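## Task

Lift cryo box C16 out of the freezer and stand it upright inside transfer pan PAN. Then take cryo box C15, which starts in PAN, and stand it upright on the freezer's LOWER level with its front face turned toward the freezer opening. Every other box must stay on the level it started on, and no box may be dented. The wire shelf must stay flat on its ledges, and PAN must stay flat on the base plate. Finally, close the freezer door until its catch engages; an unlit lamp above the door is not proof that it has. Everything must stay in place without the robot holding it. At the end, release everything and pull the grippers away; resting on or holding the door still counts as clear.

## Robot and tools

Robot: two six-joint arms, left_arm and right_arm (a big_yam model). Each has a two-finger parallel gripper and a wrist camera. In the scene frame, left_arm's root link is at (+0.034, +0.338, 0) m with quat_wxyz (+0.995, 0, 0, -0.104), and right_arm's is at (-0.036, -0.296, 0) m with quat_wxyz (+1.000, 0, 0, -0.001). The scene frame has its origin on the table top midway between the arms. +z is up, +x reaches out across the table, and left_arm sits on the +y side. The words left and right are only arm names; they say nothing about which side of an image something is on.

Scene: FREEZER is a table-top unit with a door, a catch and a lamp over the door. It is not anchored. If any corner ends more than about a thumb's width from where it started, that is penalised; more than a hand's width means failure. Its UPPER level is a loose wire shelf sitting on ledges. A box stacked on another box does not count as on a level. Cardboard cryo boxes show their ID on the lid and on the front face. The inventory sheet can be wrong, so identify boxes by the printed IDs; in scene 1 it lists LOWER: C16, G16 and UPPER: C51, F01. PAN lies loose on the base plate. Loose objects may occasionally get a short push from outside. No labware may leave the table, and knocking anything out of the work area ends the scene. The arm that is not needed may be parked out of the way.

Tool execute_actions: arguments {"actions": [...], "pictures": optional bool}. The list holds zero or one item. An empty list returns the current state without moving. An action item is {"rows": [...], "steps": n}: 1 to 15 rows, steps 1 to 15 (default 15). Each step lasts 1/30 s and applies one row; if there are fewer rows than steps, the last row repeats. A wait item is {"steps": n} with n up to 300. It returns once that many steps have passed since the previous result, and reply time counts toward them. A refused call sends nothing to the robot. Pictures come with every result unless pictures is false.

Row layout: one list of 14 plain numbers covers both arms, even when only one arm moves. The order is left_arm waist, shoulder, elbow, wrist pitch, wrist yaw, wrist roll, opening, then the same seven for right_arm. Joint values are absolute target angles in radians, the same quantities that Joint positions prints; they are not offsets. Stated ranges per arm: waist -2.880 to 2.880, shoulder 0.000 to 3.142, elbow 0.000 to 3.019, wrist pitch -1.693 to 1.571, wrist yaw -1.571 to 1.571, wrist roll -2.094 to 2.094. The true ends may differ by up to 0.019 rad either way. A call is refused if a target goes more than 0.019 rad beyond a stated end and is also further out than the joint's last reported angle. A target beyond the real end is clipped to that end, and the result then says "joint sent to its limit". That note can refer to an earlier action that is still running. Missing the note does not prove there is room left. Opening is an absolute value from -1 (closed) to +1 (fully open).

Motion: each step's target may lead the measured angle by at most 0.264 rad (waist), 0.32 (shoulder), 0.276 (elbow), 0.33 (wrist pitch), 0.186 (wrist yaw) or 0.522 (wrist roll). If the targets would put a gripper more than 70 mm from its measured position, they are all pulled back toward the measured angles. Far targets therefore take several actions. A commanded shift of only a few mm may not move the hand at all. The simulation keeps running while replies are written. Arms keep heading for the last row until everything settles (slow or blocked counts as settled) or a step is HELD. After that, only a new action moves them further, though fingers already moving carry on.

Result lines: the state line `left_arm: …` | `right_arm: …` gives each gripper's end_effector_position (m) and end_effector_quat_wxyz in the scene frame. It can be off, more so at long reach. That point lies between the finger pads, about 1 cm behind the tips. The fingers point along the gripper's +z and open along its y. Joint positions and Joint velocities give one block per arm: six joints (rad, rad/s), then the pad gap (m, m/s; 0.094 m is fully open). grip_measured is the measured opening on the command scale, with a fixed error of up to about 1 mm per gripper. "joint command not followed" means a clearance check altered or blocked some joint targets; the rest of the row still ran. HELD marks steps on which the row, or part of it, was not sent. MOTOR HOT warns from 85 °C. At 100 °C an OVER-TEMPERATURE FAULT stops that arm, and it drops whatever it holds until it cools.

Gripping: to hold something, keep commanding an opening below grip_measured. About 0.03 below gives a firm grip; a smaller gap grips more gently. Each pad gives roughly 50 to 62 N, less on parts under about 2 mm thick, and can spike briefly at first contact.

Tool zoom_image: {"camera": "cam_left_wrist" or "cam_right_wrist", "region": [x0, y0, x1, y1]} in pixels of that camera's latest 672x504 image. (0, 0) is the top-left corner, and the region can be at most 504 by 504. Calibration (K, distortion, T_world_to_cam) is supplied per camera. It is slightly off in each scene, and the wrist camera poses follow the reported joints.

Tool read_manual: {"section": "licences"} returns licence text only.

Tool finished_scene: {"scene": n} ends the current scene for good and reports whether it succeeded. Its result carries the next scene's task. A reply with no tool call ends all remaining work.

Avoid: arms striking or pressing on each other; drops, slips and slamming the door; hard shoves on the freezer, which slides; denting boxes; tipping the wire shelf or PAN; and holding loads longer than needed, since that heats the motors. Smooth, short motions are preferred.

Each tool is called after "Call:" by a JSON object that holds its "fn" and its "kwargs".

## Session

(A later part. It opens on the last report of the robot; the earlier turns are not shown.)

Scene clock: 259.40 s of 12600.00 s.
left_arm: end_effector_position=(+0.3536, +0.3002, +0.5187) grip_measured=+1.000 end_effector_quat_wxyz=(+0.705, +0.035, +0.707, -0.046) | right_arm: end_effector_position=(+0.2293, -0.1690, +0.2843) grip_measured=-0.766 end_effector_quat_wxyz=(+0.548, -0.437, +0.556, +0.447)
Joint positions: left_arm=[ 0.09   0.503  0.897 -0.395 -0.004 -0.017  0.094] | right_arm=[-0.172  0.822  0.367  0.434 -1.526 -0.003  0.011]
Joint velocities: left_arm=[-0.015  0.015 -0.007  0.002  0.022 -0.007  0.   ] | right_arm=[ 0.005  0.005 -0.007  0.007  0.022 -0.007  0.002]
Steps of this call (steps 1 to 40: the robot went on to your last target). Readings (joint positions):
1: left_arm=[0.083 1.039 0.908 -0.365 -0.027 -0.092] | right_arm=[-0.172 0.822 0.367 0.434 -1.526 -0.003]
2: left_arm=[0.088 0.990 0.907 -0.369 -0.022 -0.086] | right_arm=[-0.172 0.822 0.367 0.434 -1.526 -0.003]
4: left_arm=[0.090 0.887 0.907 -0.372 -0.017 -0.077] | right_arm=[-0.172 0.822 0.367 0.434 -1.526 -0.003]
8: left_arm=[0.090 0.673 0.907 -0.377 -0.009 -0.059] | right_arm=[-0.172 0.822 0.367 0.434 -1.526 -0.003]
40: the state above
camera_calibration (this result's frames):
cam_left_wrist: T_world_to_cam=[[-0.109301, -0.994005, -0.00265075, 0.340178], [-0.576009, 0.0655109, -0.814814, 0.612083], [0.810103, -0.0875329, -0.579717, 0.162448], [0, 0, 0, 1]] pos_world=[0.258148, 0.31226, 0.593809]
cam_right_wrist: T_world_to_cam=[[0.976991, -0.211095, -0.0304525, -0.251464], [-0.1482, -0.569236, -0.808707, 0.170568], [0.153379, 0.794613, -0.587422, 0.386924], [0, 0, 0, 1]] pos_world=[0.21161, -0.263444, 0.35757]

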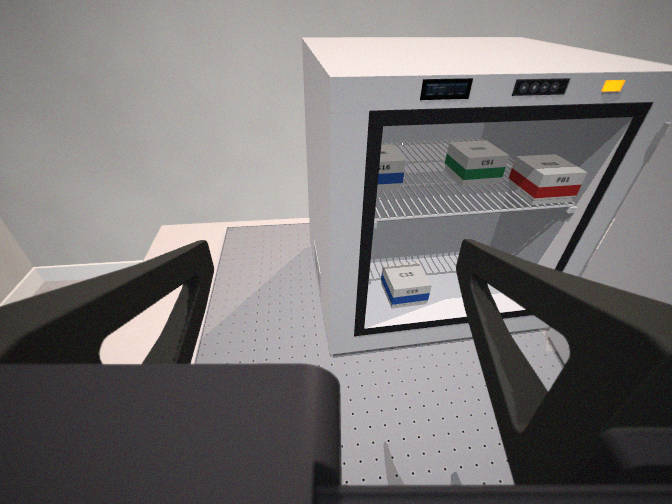

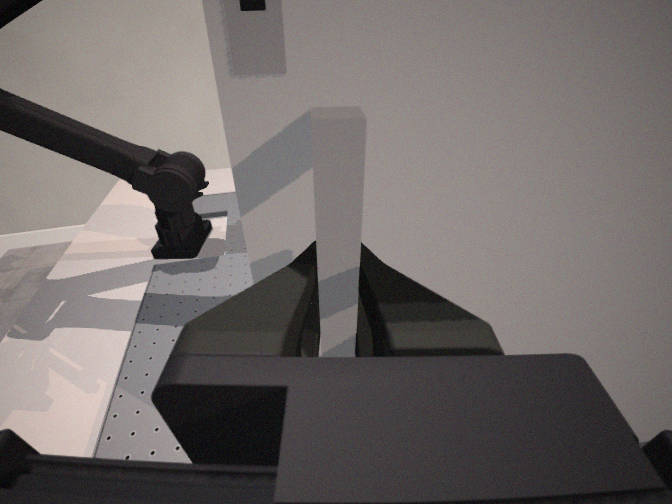

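Close the door by reversing the path (q3 slightly higher).

Call:
{"fn": "execute_actions", "kwargs": {"actions": [{"rows":[[0.25,0.5,0.9,-0.5,0,0,1,-0.13,0.81,0.39,0.44,-1.49,0,-0.8],[0.25,0.5,0.9,-0.5,0,0,1,-0.09,0.795,0.383,0.43,-1.43,0,-0.8],[0.25,0.5,0.9,-0.5,0,0,1,-0.05,0.78,0.377,0.424,-1.365,0,-0.8],[0.25,0.5,0.9,-0.5,0,0,1,-0.005,0.77,0.372,0.419,-1.3,0,-0.8],[0.25,0.5,0.9,-0.5,0,0,1,0.04,0.764,0.368,0.416,-1.24,0,-0.8],[0.25,0.5,0.9,-0.5,0,0,1,0.085,0.764,0.37,0.417,-1.175,0,-0.8],[0.25,0.5,0.9,-0.5,0,0,1,0.13,0.766,0.375,0.419,-1.11,0,-0.8],[0.25,0.5,0.9,-0.5,0,0,1,0.175,0.77,0.38,0.422,-1.045,0,-0.8],[0.25,0.5,0.9,-0.5,0,0,1,0.22,0.777,0.385,0.427,-0.98,0,-0.8],[0.25,0.5,0.9,-0.5,0,0,1,0.265,0.786,0.39,0.433,-0.915,0,-0.8],[0.25,0.5,0.9,-0.5,0,0,1,0.31,0.797,0.397,0.44,-0.85,0,-0.8],[0.25,0.5,0.9,-0.5,0,0,1,0.35,0.81,0.404,0.447,-0.79,0,-0.8],[0.25,0.5,0.9,-0.5,0,0,1,0.39,0.824,0.41,0.455,-0.73,0,-0.8],[0.25,0.5,0.9,-0.5,0,0,1,0.43,0.84,0.417,0.465,-0.67,0,-0.8],[0.25,0.5,0.9,-0.5,0,0,1,0.467,0.86,0.425,0.475,-0.613,0,-0.8]]}], "pictures": false}}

Call:
{"fn": "execute_actions", "kwargs": {"actions": [{"rows":[[0.25,0.5,0.9,-0.5,0,0,1,0.516,0.894,0.44,0.495,-0.536,0,-0.8],[0.25,0.5,0.9,-0.5,0,0,1,0.561,0.929,0.457,0.514,-0.462,0,-0.8],[0.25,0.5,0.9,-0.5,0,0,1,0.602,0.966,0.476,0.532,-0.392,0,-0.8],[0.25,0.5,0.9,-0.5,0,0,1,0.64,1.004,0.496,0.549,-0.326,0,-0.8],[0.25,0.5,0.9,-0.5,0,0,1,0.674,1.043,0.518,0.565,-0.263,0,-0.8],[0.25,0.5,0.9,-0.5,0,0,1,0.705,1.082,0.542,0.58,-0.203,0,-0.8],[0.25,0.5,0.9,-0.5,0,0,1,0.733,1.121,0.568,0.593,-0.147,0,-0.8],[0.25,0.5,0.9,-0.5,0,0,1,0.753,1.155,0.592,0.603,-0.102,0,-0.8],[0.25,0.5,0.9,-0.5,0,0,1,0.771,1.189,0.618,0.611,-0.058,0,-0.8],[0.25,0.5,0.9,-0.5,0,0,1,0.788,1.223,0.645,0.618,-0.017,0,-0.8],[0.25,0.5,0.9,-0.5,0,0,1,0.803,1.257,0.672,0.624,0.023,0,-0.8],[0.25,0.5,0.9,-0.5,0,0,1,0.817,1.29,0.7,0.629,0.061,0,-0.8],[0.25,0.5,0.9,-0.5,0,0,1,0.829,1.324,0.73,0.633,0.098,0,-0.8],[0.25,0.5,0.9,-0.5,0,0,1,0.84,1.357,0.76,0.636,0.134,0,-0.8],[0.25,0.5,0.9,-0.5,0,0,1,0.849,1.39,0.791,0.638,0.169,0,-0.8]]}], "pictures": false}}

Call:
{"fn": "execute_actions", "kwargs": {"actions": [{"rows":[[0.25,0.5,0.9,-0.5,0,0,1,0.855,1.42,0.824,0.637,0.2,0,-0.8],[0.25,0.5,0.9,-0.5,0,0,1,0.861,1.45,0.857,0.634,0.23,0,-0.8],[0.25,0.5,0.9,-0.5,0,0,1,0.866,1.48,0.89,0.63,0.26,0,-0.8],[0.25,0.5,0.9,-0.5,0,0,1,0.87,1.51,0.925,0.626,0.29,0,-0.8],[0.25,0.5,0.9,-0.5,0,0,1,0.874,1.54,0.96,0.621,0.317,0,-0.8],[0.25,0.5,0.9,-0.5,0,0,1,0.877,1.57,0.995,0.616,0.345,0,-0.8],[0.25,0.5,0.9,-0.5,0,0,1,0.879,1.6,1.03,0.61,0.372,0,-0.8],[0.25,0.5,0.9,-0.5,0,0,1,0.881,1.63,1.066,0.604,0.4,0,-0.8],[0.25,0.5,0.9,-0.5,0,0,1,0.881,1.653,1.098,0.596,0.42,0,-0.8],[0.25,0.5,0.9,-0.5,0,0,1,0.881,1.676,1.13,0.588,0.438,0,-0.8],[0.25,0.5,0.9,-0.5,0,0,1,0.881,1.7,1.16,0.58,0.457,0,-0.8],[0.25,0.5,0.9,-0.5,0,0,1,0.88,1.722,1.192,0.572,0.476,0,-0.8],[0.25,0.5,0.9,-0.5,0,0,1,0.879,1.745,1.223,0.564,0.495,0,-0.8],[0.25,0.5,0.9,-0.5,0,0,1,0.877,1.768,1.254,0.556,0.514,0,-0.8],[0.25,0.5,0.9,-0.5,0,0,1,0.875,1.791,1.286,0.548,0.533,0,-0.8]]}], "pictures": false}}

Call:
{"fn": "execute_actions", "kwargs": {"actions": [{"rows":[[0.25,0.5,0.9,-0.5,0,0,1,0.873,1.814,1.317,0.54,0.552,0,-0.8],[0.25,0.5,0.9,-0.5,0,0,1,0.871,1.837,1.35,0.532,0.571,0,-0.8],[0.25,0.5,0.9,-0.5,0,0,1,0.869,1.86,1.385,0.524,0.59,0,-0.8],[0.25,0.5,0.9,-0.5,0,0,1,0.867,1.88,1.415,0.515,0.605,0,-0.8],[0.25,0.5,0.9,-0.5,0,0,1,0.865,1.9,1.45,0.505,0.62,0,-0.8],[0.25,0.5,0.9,-0.5,0,0,1,0.862,1.92,1.485,0.495,0.635,0,-0.8],[0.25,0.5,0.9,-0.5,0,0,1,0.86,1.94,1.515,0.485,0.65,0,-0.8],[0.25,0.5,0.9,-0.5,0,0,1,0.857,1.96,1.545,0.475,0.662,0,-0.8],[0.25,0.5,0.9,-0.5,0,0,1,0.854,1.98,1.575,0.465,0.675,0,-0.8],[0.25,0.5,0.9,-0.5,0,0,1,0.851,2.0,1.605,0.455,0.687,0,-0.8],[0.25,0.5,0.9,-0.5,0,0,1,0.848,2.015,1.63,0.445,0.697,0,-0.8],[0.25,0.5,0.9,-0.5,0,0,1,0.845,2.03,1.655,0.437,0.707,0,-0.8],[0.25,0.5,0.9,-0.5,0,0,1,0.842,2.045,1.68,0.43,0.717,0,-0.8],[0.25,0.5,0.9,-0.5,0,0,1,0.84,2.055,1.7,0.423,0.725,0,-0.8],[0.25,0.5,0.9,-0.5,0,0,1,0.838,2.065,1.715,0.417,0.73,0,-0.8]]}], "pictures": false}}

Call:
{"fn": "execute_actions", "kwargs": {"actions": [{"rows":[[0.25,0.5,0.9,-0.5,0,0,1,0.836,2.075,1.73,0.41,0.735,0,-0.8],[0.25,0.5,0.9,-0.5,0,0,1,0.834,2.083,1.743,0.405,0.738,0,-0.8],[0.25,0.5,0.9,-0.5,0,0,1,0.832,2.09,1.755,0.4,0.74,0,-0.8],[0.25,0.5,0.9,-0.5,0,0,1,0.829,2.097,1.767,0.396,0.74,0,-0.8],[0.25,0.5,0.9,-0.5,0,0,1,0.826,2.104,1.779,0.392,0.74,0,-0.8],[0.25,0.5,0.9,-0.5,0,0,1,0.823,2.11,1.79,0.388,0.74,0,-0.8],[0.25,0.5,0.9,-0.5,0,0,1,0.82,2.117,1.8,0.385,0.74,0,-0.8]]}]}}

Scene clock: 281.27 s of 12600.00 s.
left_arm: end_effector_position=(+0.3541, +0.3533, +0.4930) grip_measured=+1.000 end_effector_quat_wxyz=(+0.670, -0.024, +0.741, +0.011) | right_arm: end_effector_position=(+0.2530, -0.0561, +0.2817) grip_measured=-0.766 end_effector_quat_wxyz=(+0.601, -0.364, +0.610, +0.367)
Joint positions: left_arm=[ 0.258  0.502  0.893 -0.492  0.    -0.015  0.094] | right_arm=[ 0.405  0.805  0.354  0.438 -0.683  0.003  0.011]
Joint velocities: left_arm=[-0.015 -0.005  0.012 -0.007 -0.051 -0.007  0.   ] | right_arm=[ 1.138  0.425  0.173  0.237  1.707 -0.037 -0.   ]
Steps of this call (steps 1 to 15: the robot went on to your last target; steps 16 to 90: nothing new was sent; then 18.37 s passed at rest; steps 91 to 105: all 15 steps of this action). Readings (joint positions):
91: left_arm=[0.103 0.503 0.897 -0.411 0.002 -0.016] | right_arm=[-0.169 0.822 0.367 0.434 -1.521 -0.003]
92: left_arm=[0.140 0.502 0.897 -0.438 0.003 -0.015] | right_arm=[-0.157 0.818 0.366 0.434 -1.505 -0.003]
94: left_arm=[0.221 0.502 0.894 -0.477 0.002 -0.015] | right_arm=[-0.095 0.796 0.355 0.432 -1.413 0.000]
98: left_arm=[0.258 0.502 0.893 -0.491 0.000 -0.015] | right_arm=[0.103 0.765 0.341 0.422 -1.137 0.007]
105: the state above

Scene clock: 281.77 s of 12600.00 s.
left_arm: end_effector_position=(+0.3541, +0.3533, +0.4930) grip_measured=+1.000 end_effector_quat_wxyz=(+0.670, -0.024, +0.741, +0.011) | right_arm: end_effector_position=(+0.3431, +0.0955, +0.2816) grip_measured=-0.766 end_effector_quat_wxyz=(+0.654, -0.254, +0.669, +0.244)
Joint positions: left_arm=[ 0.258  0.502  0.893 -0.492  0.    -0.015  0.094] | right_arm=[ 0.845  1.316  0.682  0.609  0.123 -0.002  0.011]
Joint velocities: left_arm=[-0.024 -0.005  0.002 -0.002 -0.007 -0.037  0.   ] | right_arm=[ 0.337  0.943  0.823  0.085  1.048 -0.022  0.   ]
Steps of this call (steps 1 to 15: all 15 steps of this action). Readings (joint positions):
1: left_arm=[0.258 0.502 0.893 -0.492 0.000 -0.015] | right_arm=[0.444 0.822 0.361 0.448 -0.622 0.002]
2: left_arm=[0.258 0.502 0.893 -0.492 0.000 -0.015] | right_arm=[0.488 0.844 0.370 0.463 -0.554 0.002]
4: left_arm=[0.258 0.502 0.893 -0.492 0.000 -0.015] | right_arm=[0.578 0.905 0.397 0.495 -0.412 0.001]
8: left_arm=[0.258 0.502 0.893 -0.492 0.000 -0.015] | right_arm=[0.724 1.069 0.491 0.557 -0.165 -0.002]
15: the state above

Scene clock: 282.27 s of 12600.00 s.
left_arm: end_effector_position=(+0.3541, +0.3533, +0.4930) grip_measured=+1.000 end_effector_quat_wxyz=(+0.670, -0.024, +0.741, +0.011) | right_arm: end_effector_position=(+0.4697, +0.1913, +0.2845) grip_measured=-0.767 end_effector_quat_wxyz=(+0.694, -0.134, +0.695, +0.128)
Joint positions: left_arm=[ 0.258  0.502  0.893 -0.492  0.    -0.015  0.094] | right_arm=[ 0.892  1.74   1.167  0.57   0.517 -0.006  0.011]
Joint velocities: left_arm=[-0.015 -0.034  0.002 -0.017 -0.051 -0.037  0.   ] | right_arm=[-0.034  0.611  0.852 -0.261  0.549 -0.022  0.   ]
Steps of this call (steps 1 to 15: all 15 steps of this action). Readings (joint positions):
1: left_arm=[0.258 0.502 0.893 -0.492 0.000 -0.015] | right_arm=[0.855 1.347 0.711 0.612 0.157 -0.002]
2: left_arm=[0.258 0.502 0.893 -0.492 0.000 -0.015] | right_arm=[0.863 1.379 0.742 0.612 0.189 -0.002]
4: left_arm=[0.258 0.502 0.893 -0.492 0.000 -0.015] | right_arm=[0.876 1.441 0.805 0.612 0.251 -0.002]
8: left_arm=[0.258 0.502 0.893 -0.492 0.000 -0.015] | right_arm=[0.892 1.564 0.940 0.612 0.365 -0.002]
15: the state above

Scene clock: 282.77 s of 12600.00 s.
left_arm: end_effector_position=(+0.3541, +0.3533, +0.4930) grip_measured=+1.000 end_effector_quat_wxyz=(+0.670, -0.024, +0.741, +0.011) | right_arm: end_effector_position=(+0.5816, +0.2297, +0.2868) grip_measured=-0.766 end_effector_quat_wxyz=(+0.710, -0.044, +0.702, +0.040)
Joint positions: left_arm=[ 0.258  0.502  0.893 -0.492  0.    -0.015  0.094] | right_arm=[ 0.851  2.033  1.614  0.434  0.728 -0.016  0.011]
Joint velocities: left_arm=[-0.005 -0.015 -0.002 -0.007  0.007 -0.022  0.   ] | right_arm=[-0.083  0.357  0.589 -0.208  0.212 -0.022 -0.001]
Steps of this call (steps 1 to 15: all 15 steps of this action). Readings (joint positions):
1: left_arm=[0.258 0.502 0.893 -0.492 0.000 -0.015] | right_arm=[0.891 1.761 1.196 0.562 0.536 -0.006]
2: left_arm=[0.258 0.502 0.893 -0.492 0.000 -0.015] | right_arm=[0.890 1.782 1.227 0.554 0.555 -0.006]
4: left_arm=[0.258 0.502 0.893 -0.492 0.000 -0.015] | right_arm=[0.886 1.826 1.290 0.537 0.592 -0.008]
8: left_arm=[0.258 0.502 0.893 -0.492 0.000 -0.015] | right_arm=[0.874 1.911 1.420 0.498 0.654 -0.011]
15: the state above

Scene clock: 283.27 s of 12600.00 s.
left_arm: end_effector_position=(+0.3541, +0.3533, +0.4930) grip_measured=+1.000 end_effector_quat_wxyz=(+0.670, -0.024, +0.741, +0.011) | right_arm: end_effector_position=(+0.6079, +0.2340, +0.2869) grip_measured=-0.768 end_effector_quat_wxyz=(+0.711, -0.030, +0.702, +0.026)
Joint positions: left_arm=[ 0.258  0.502  0.893 -0.492  0.    -0.015  0.094] | right_arm=[ 0.834  2.096  1.72   0.393  0.752 -0.018  0.011]
Joint velocities: left_arm=[ 0.005 -0.015 -0.002 -0.007  0.022 -0.007  0.   ] | right_arm=[-0.005 -0.005 -0.017 -0.017  0.007 -0.066  0.   ]
Steps of this call (steps 1 to 15: all 15 steps of this action). Readings (joint positions):
1: left_arm=[0.258 0.502 0.893 -0.492 0.000 -0.015] | right_arm=[0.848 2.044 1.632 0.428 0.733 -0.017]
2: left_arm=[0.258 0.502 0.893 -0.492 0.000 -0.015] | right_arm=[0.846 2.054 1.649 0.421 0.738 -0.017]
4: left_arm=[0.258 0.502 0.893 -0.492 0.000 -0.015] | right_arm=[0.842 2.069 1.675 0.410 0.745 -0.017]
8: left_arm=[0.258 0.502 0.893 -0.492 0.000 -0.015] | right_arm=[0.834 2.093 1.716 0.393 0.748 -0.017]
15: the state above
camera_calibration (this result's frames):
cam_left_wrist: T_world_to_cam=[[0.0532854, -0.998569, -0.00462924, 0.337956], [-0.657086, -0.0315717, -0.753154, 0.62062], [0.75193, 0.0431739, -0.657828, 0.164643], [0, 0, 0, 1]] pos_world=[0.265993, 0.349958, 0.577294]
cam_right_wrist: T_world_to_cam=[[0.0856962, -0.996302, -0.00627598, 0.182423], [-0.575306, -0.0443397, -0.816736, 0.597351], [0.813437, 0.0736017, -0.576978, -0.225438], [0, 0, 0, 1]] pos_world=[0.511406, 0.224827, 0.35895]

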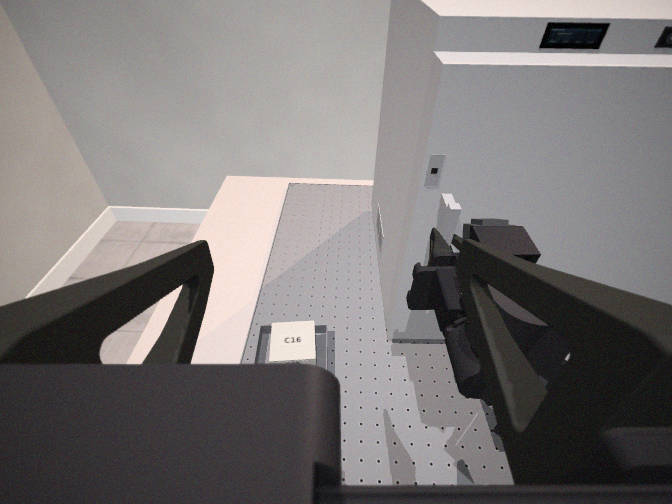

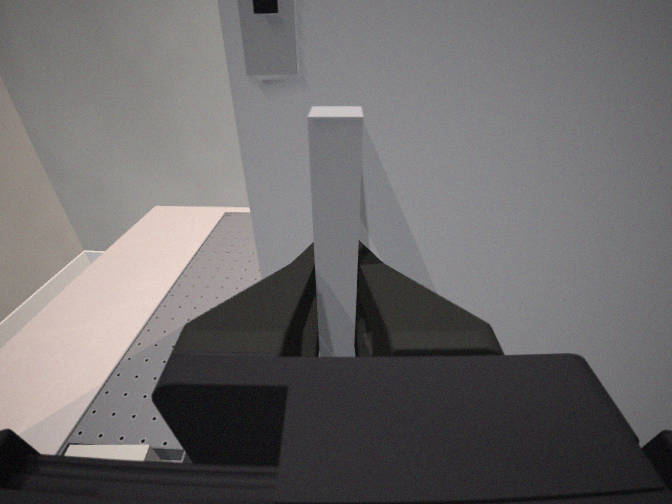

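Call:
{"fn": "execute_actions", "kwargs": {"actions": [{"rows":[[0.25,0.5,0.9,-0.5,0,0,1,0.83,2.1,1.76,0.39,0.75,0,0.3],[0.25,0.5,0.9,-0.5,0,0,1,0.83,2.1,1.76,0.39,0.75,0,0.3],[0.25,0.5,0.9,-0.5,0,0,1,0.83,2.1,1.76,0.39,0.75,0,0.3],[0.25,0.5,0.9,-0.5,0,0,1,0.83,2.1,1.76,0.39,0.75,0,0.3],[0.25,0.5,0.9,-0.5,0,0,1,0.83,2.1,1.76,0.39,0.75,0,0.3],[0.25,0.5,0.9,-0.5,0,0,1,0.85,2.06,1.7,0.42,0.77,0,0.3],[0.25,0.5,0.9,-0.5,0,0,1,0.87,2.03,1.65,0.44,0.79,0,0.3],[0.25,0.5,0.9,-0.5,0,0,1,0.89,2.0,1.6,0.46,0.81,0,0.3],[0.25,0.5,0.9,-0.5,0,0,1,0.91,1.97,1.55,0.5,0.83,0,0.3]]}], "pictures": false}}

Call:
{"fn": "execute_actions", "kwargs": {"actions": [{"steps":30}]}}

Call:
{"fn": "zoom_image", "kwargs": {"camera": "cam_left_wrist", "region": [380, 30, 520, 200]}}

Scene clock: 286.47 s of 12600.00 s.
left_arm: end_effector_position=(+0.3541, +0.3533, +0.4930) grip_measured=+1.000 end_effector_quat_wxyz=(+0.670, -0.024, +0.741, +0.011) | right_arm: end_effector_position=(+0.5451, +0.2318, +0.2689) grip_measured=+0.298 end_effector_quat_wxyz=(+0.706, -0.031, +0.707, +0.020)
Joint positions: left_arm=[ 0.258  0.502  0.893 -0.492  0.    -0.015  0.094] | right_arm=[ 0.903  2.01   1.535  0.471  0.828 -0.013  0.061]
Joint velocities: left_arm=[ 0.005 -0.005 -0.012 -0.007 -0.095 -0.022  0.   ] | right_arm=[ 0.278 -0.063  0.012  0.061 -0.022  0.051  0.001]
Steps of this call (steps 1 to 15: the robot went on to your last target; steps 16 to 81: nothing new was sent; steps 82 to 96: all 15 steps of this action). Readings (joint positions):
82: left_arm=[0.258 0.502 0.893 -0.492 0.000 -0.015] | right_arm=[0.834 2.096 1.720 0.393 0.753 -0.017]
83: left_arm=[0.258 0.502 0.893 -0.492 0.000 -0.015] | right_arm=[0.834 2.096 1.720 0.393 0.753 -0.017]
85: left_arm=[0.258 0.502 0.893 -0.492 0.000 -0.015] | right_arm=[0.834 2.096 1.720 0.393 0.753 -0.016]
89: left_arm=[0.258 0.502 0.893 -0.492 0.000 -0.015] | right_arm=[0.839 2.079 1.678 0.411 0.787 -0.015]
96: the state above

Scene clock: 287.47 s of 12600.00 s.
left_arm: end_effector_position=(+0.3541, +0.3533, +0.4930) grip_measured=+1.000 end_effector_quat_wxyz=(+0.670, -0.024, +0.741, +0.011) | right_arm: end_effector_position=(+0.5375, +0.2388, +0.2740) grip_measured=+0.298 end_effector_quat_wxyz=(+0.708, -0.033, +0.705, +0.027)
Joint positions: left_arm=[ 0.258  0.502  0.893 -0.492  0.    -0.015  0.094] | right_arm=[ 0.917  2.004  1.535  0.475  0.828 -0.013  0.061]
Joint velocities: left_arm=[-0.015  0.005 -0.012  0.002 -0.007  0.007  0.   ] | right_arm=[ 0.015  0.005 -0.007  0.002 -0.022  0.007  0.001]
Steps of this call (steps 1 to 30: the robot went on to your last target). Readings (joint positions):
1: left_arm=[0.258 0.502 0.893 -0.492 0.000 -0.015] | right_arm=[0.912 2.008 1.535 0.472 0.828 -0.013]
2: left_arm=[0.258 0.502 0.893 -0.492 0.000 -0.015] | right_arm=[0.919 2.007 1.535 0.474 0.828 -0.013]
4: left_arm=[0.258 0.502 0.893 -0.492 0.000 -0.015] | right_arm=[0.925 2.005 1.535 0.475 0.828 -0.013]
8: left_arm=[0.258 0.502 0.893 -0.492 0.000 -0.015] | right_arm=[0.923 2.004 1.535 0.475 0.828 -0.013]
30: the state above
All arms were judged still, so your last target was given up. Only a new action makes them travel on or press farther. Fingers that are still opening or closing keep moving.
camera_calibration (this result's frames):
cam_left_wrist: T_world_to_cam=[[0.0532854, -0.998569, -0.00462924, 0.337956], [-0.657086, -0.0315717, -0.753154, 0.62062], [0.75193, 0.0431739, -0.657828, 0.164643], [0, 0, 0, 1]] pos_world=[0.265993, 0.349958, 0.577294]
cam_right_wrist: T_world_to_cam=[[0.0925382, -0.9957, -0.004328, 0.188802], [-0.581448, -0.050509, -0.812014, 0.550039], [0.808304, 0.0776589, -0.583622, -0.172353], [0, 0, 0, 1]] pos_world=[0.441661, 0.229157, 0.346868]

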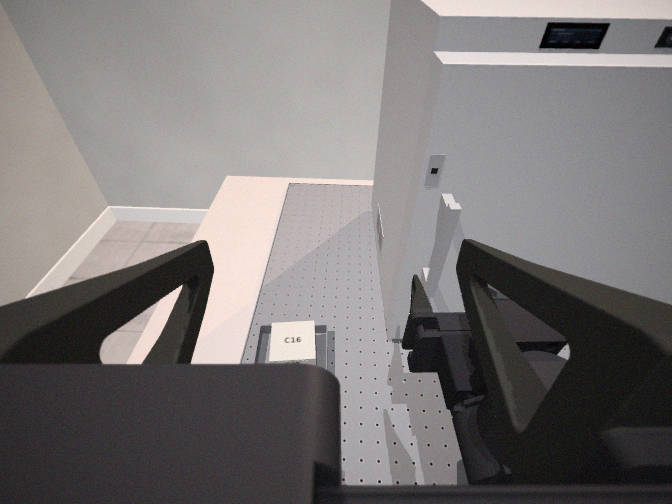

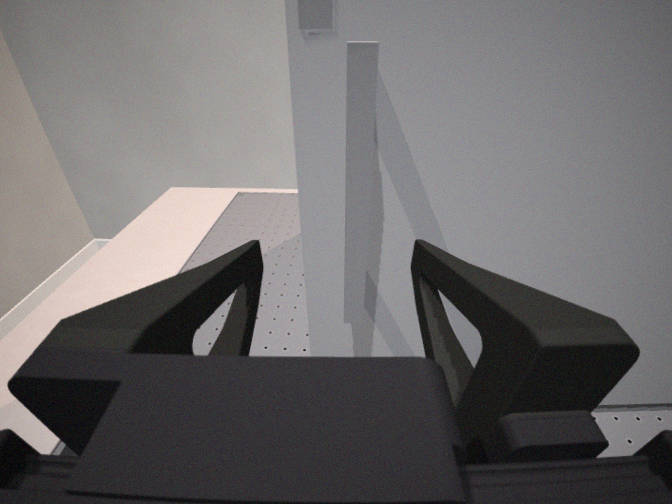

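Region (380, 30, 520, 200) of cam_left_wrist's 672x504 image, scaled by 2.965, with more detail than that image has; it fills the left 415 columns of this view, and the rest is white.

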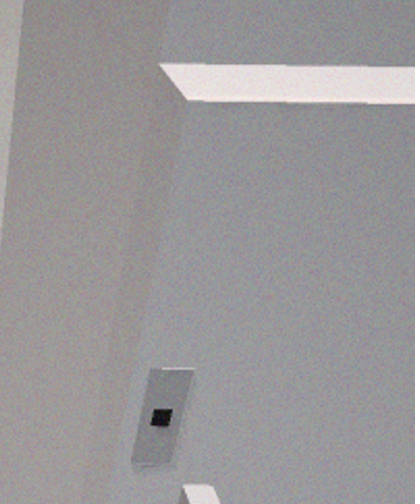

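Call:
{"fn": "zoom_image", "kwargs": {"camera": "cam_left_wrist", "region": [520, 10, 672, 70]}}

Region (520, 10, 672, 70) of cam_left_wrist's 672x504 image, scaled by 3.316, with more detail than that image has; it fills the top 199 rows of this view, and the rest is white.

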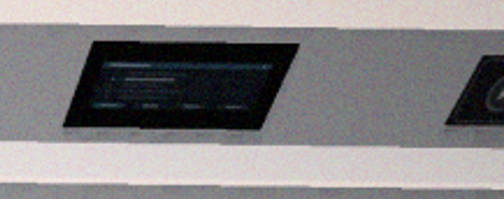

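Call:
{"fn": "finished_scene", "kwargs": {"scene": 1}}

The scene is finished: the task was done.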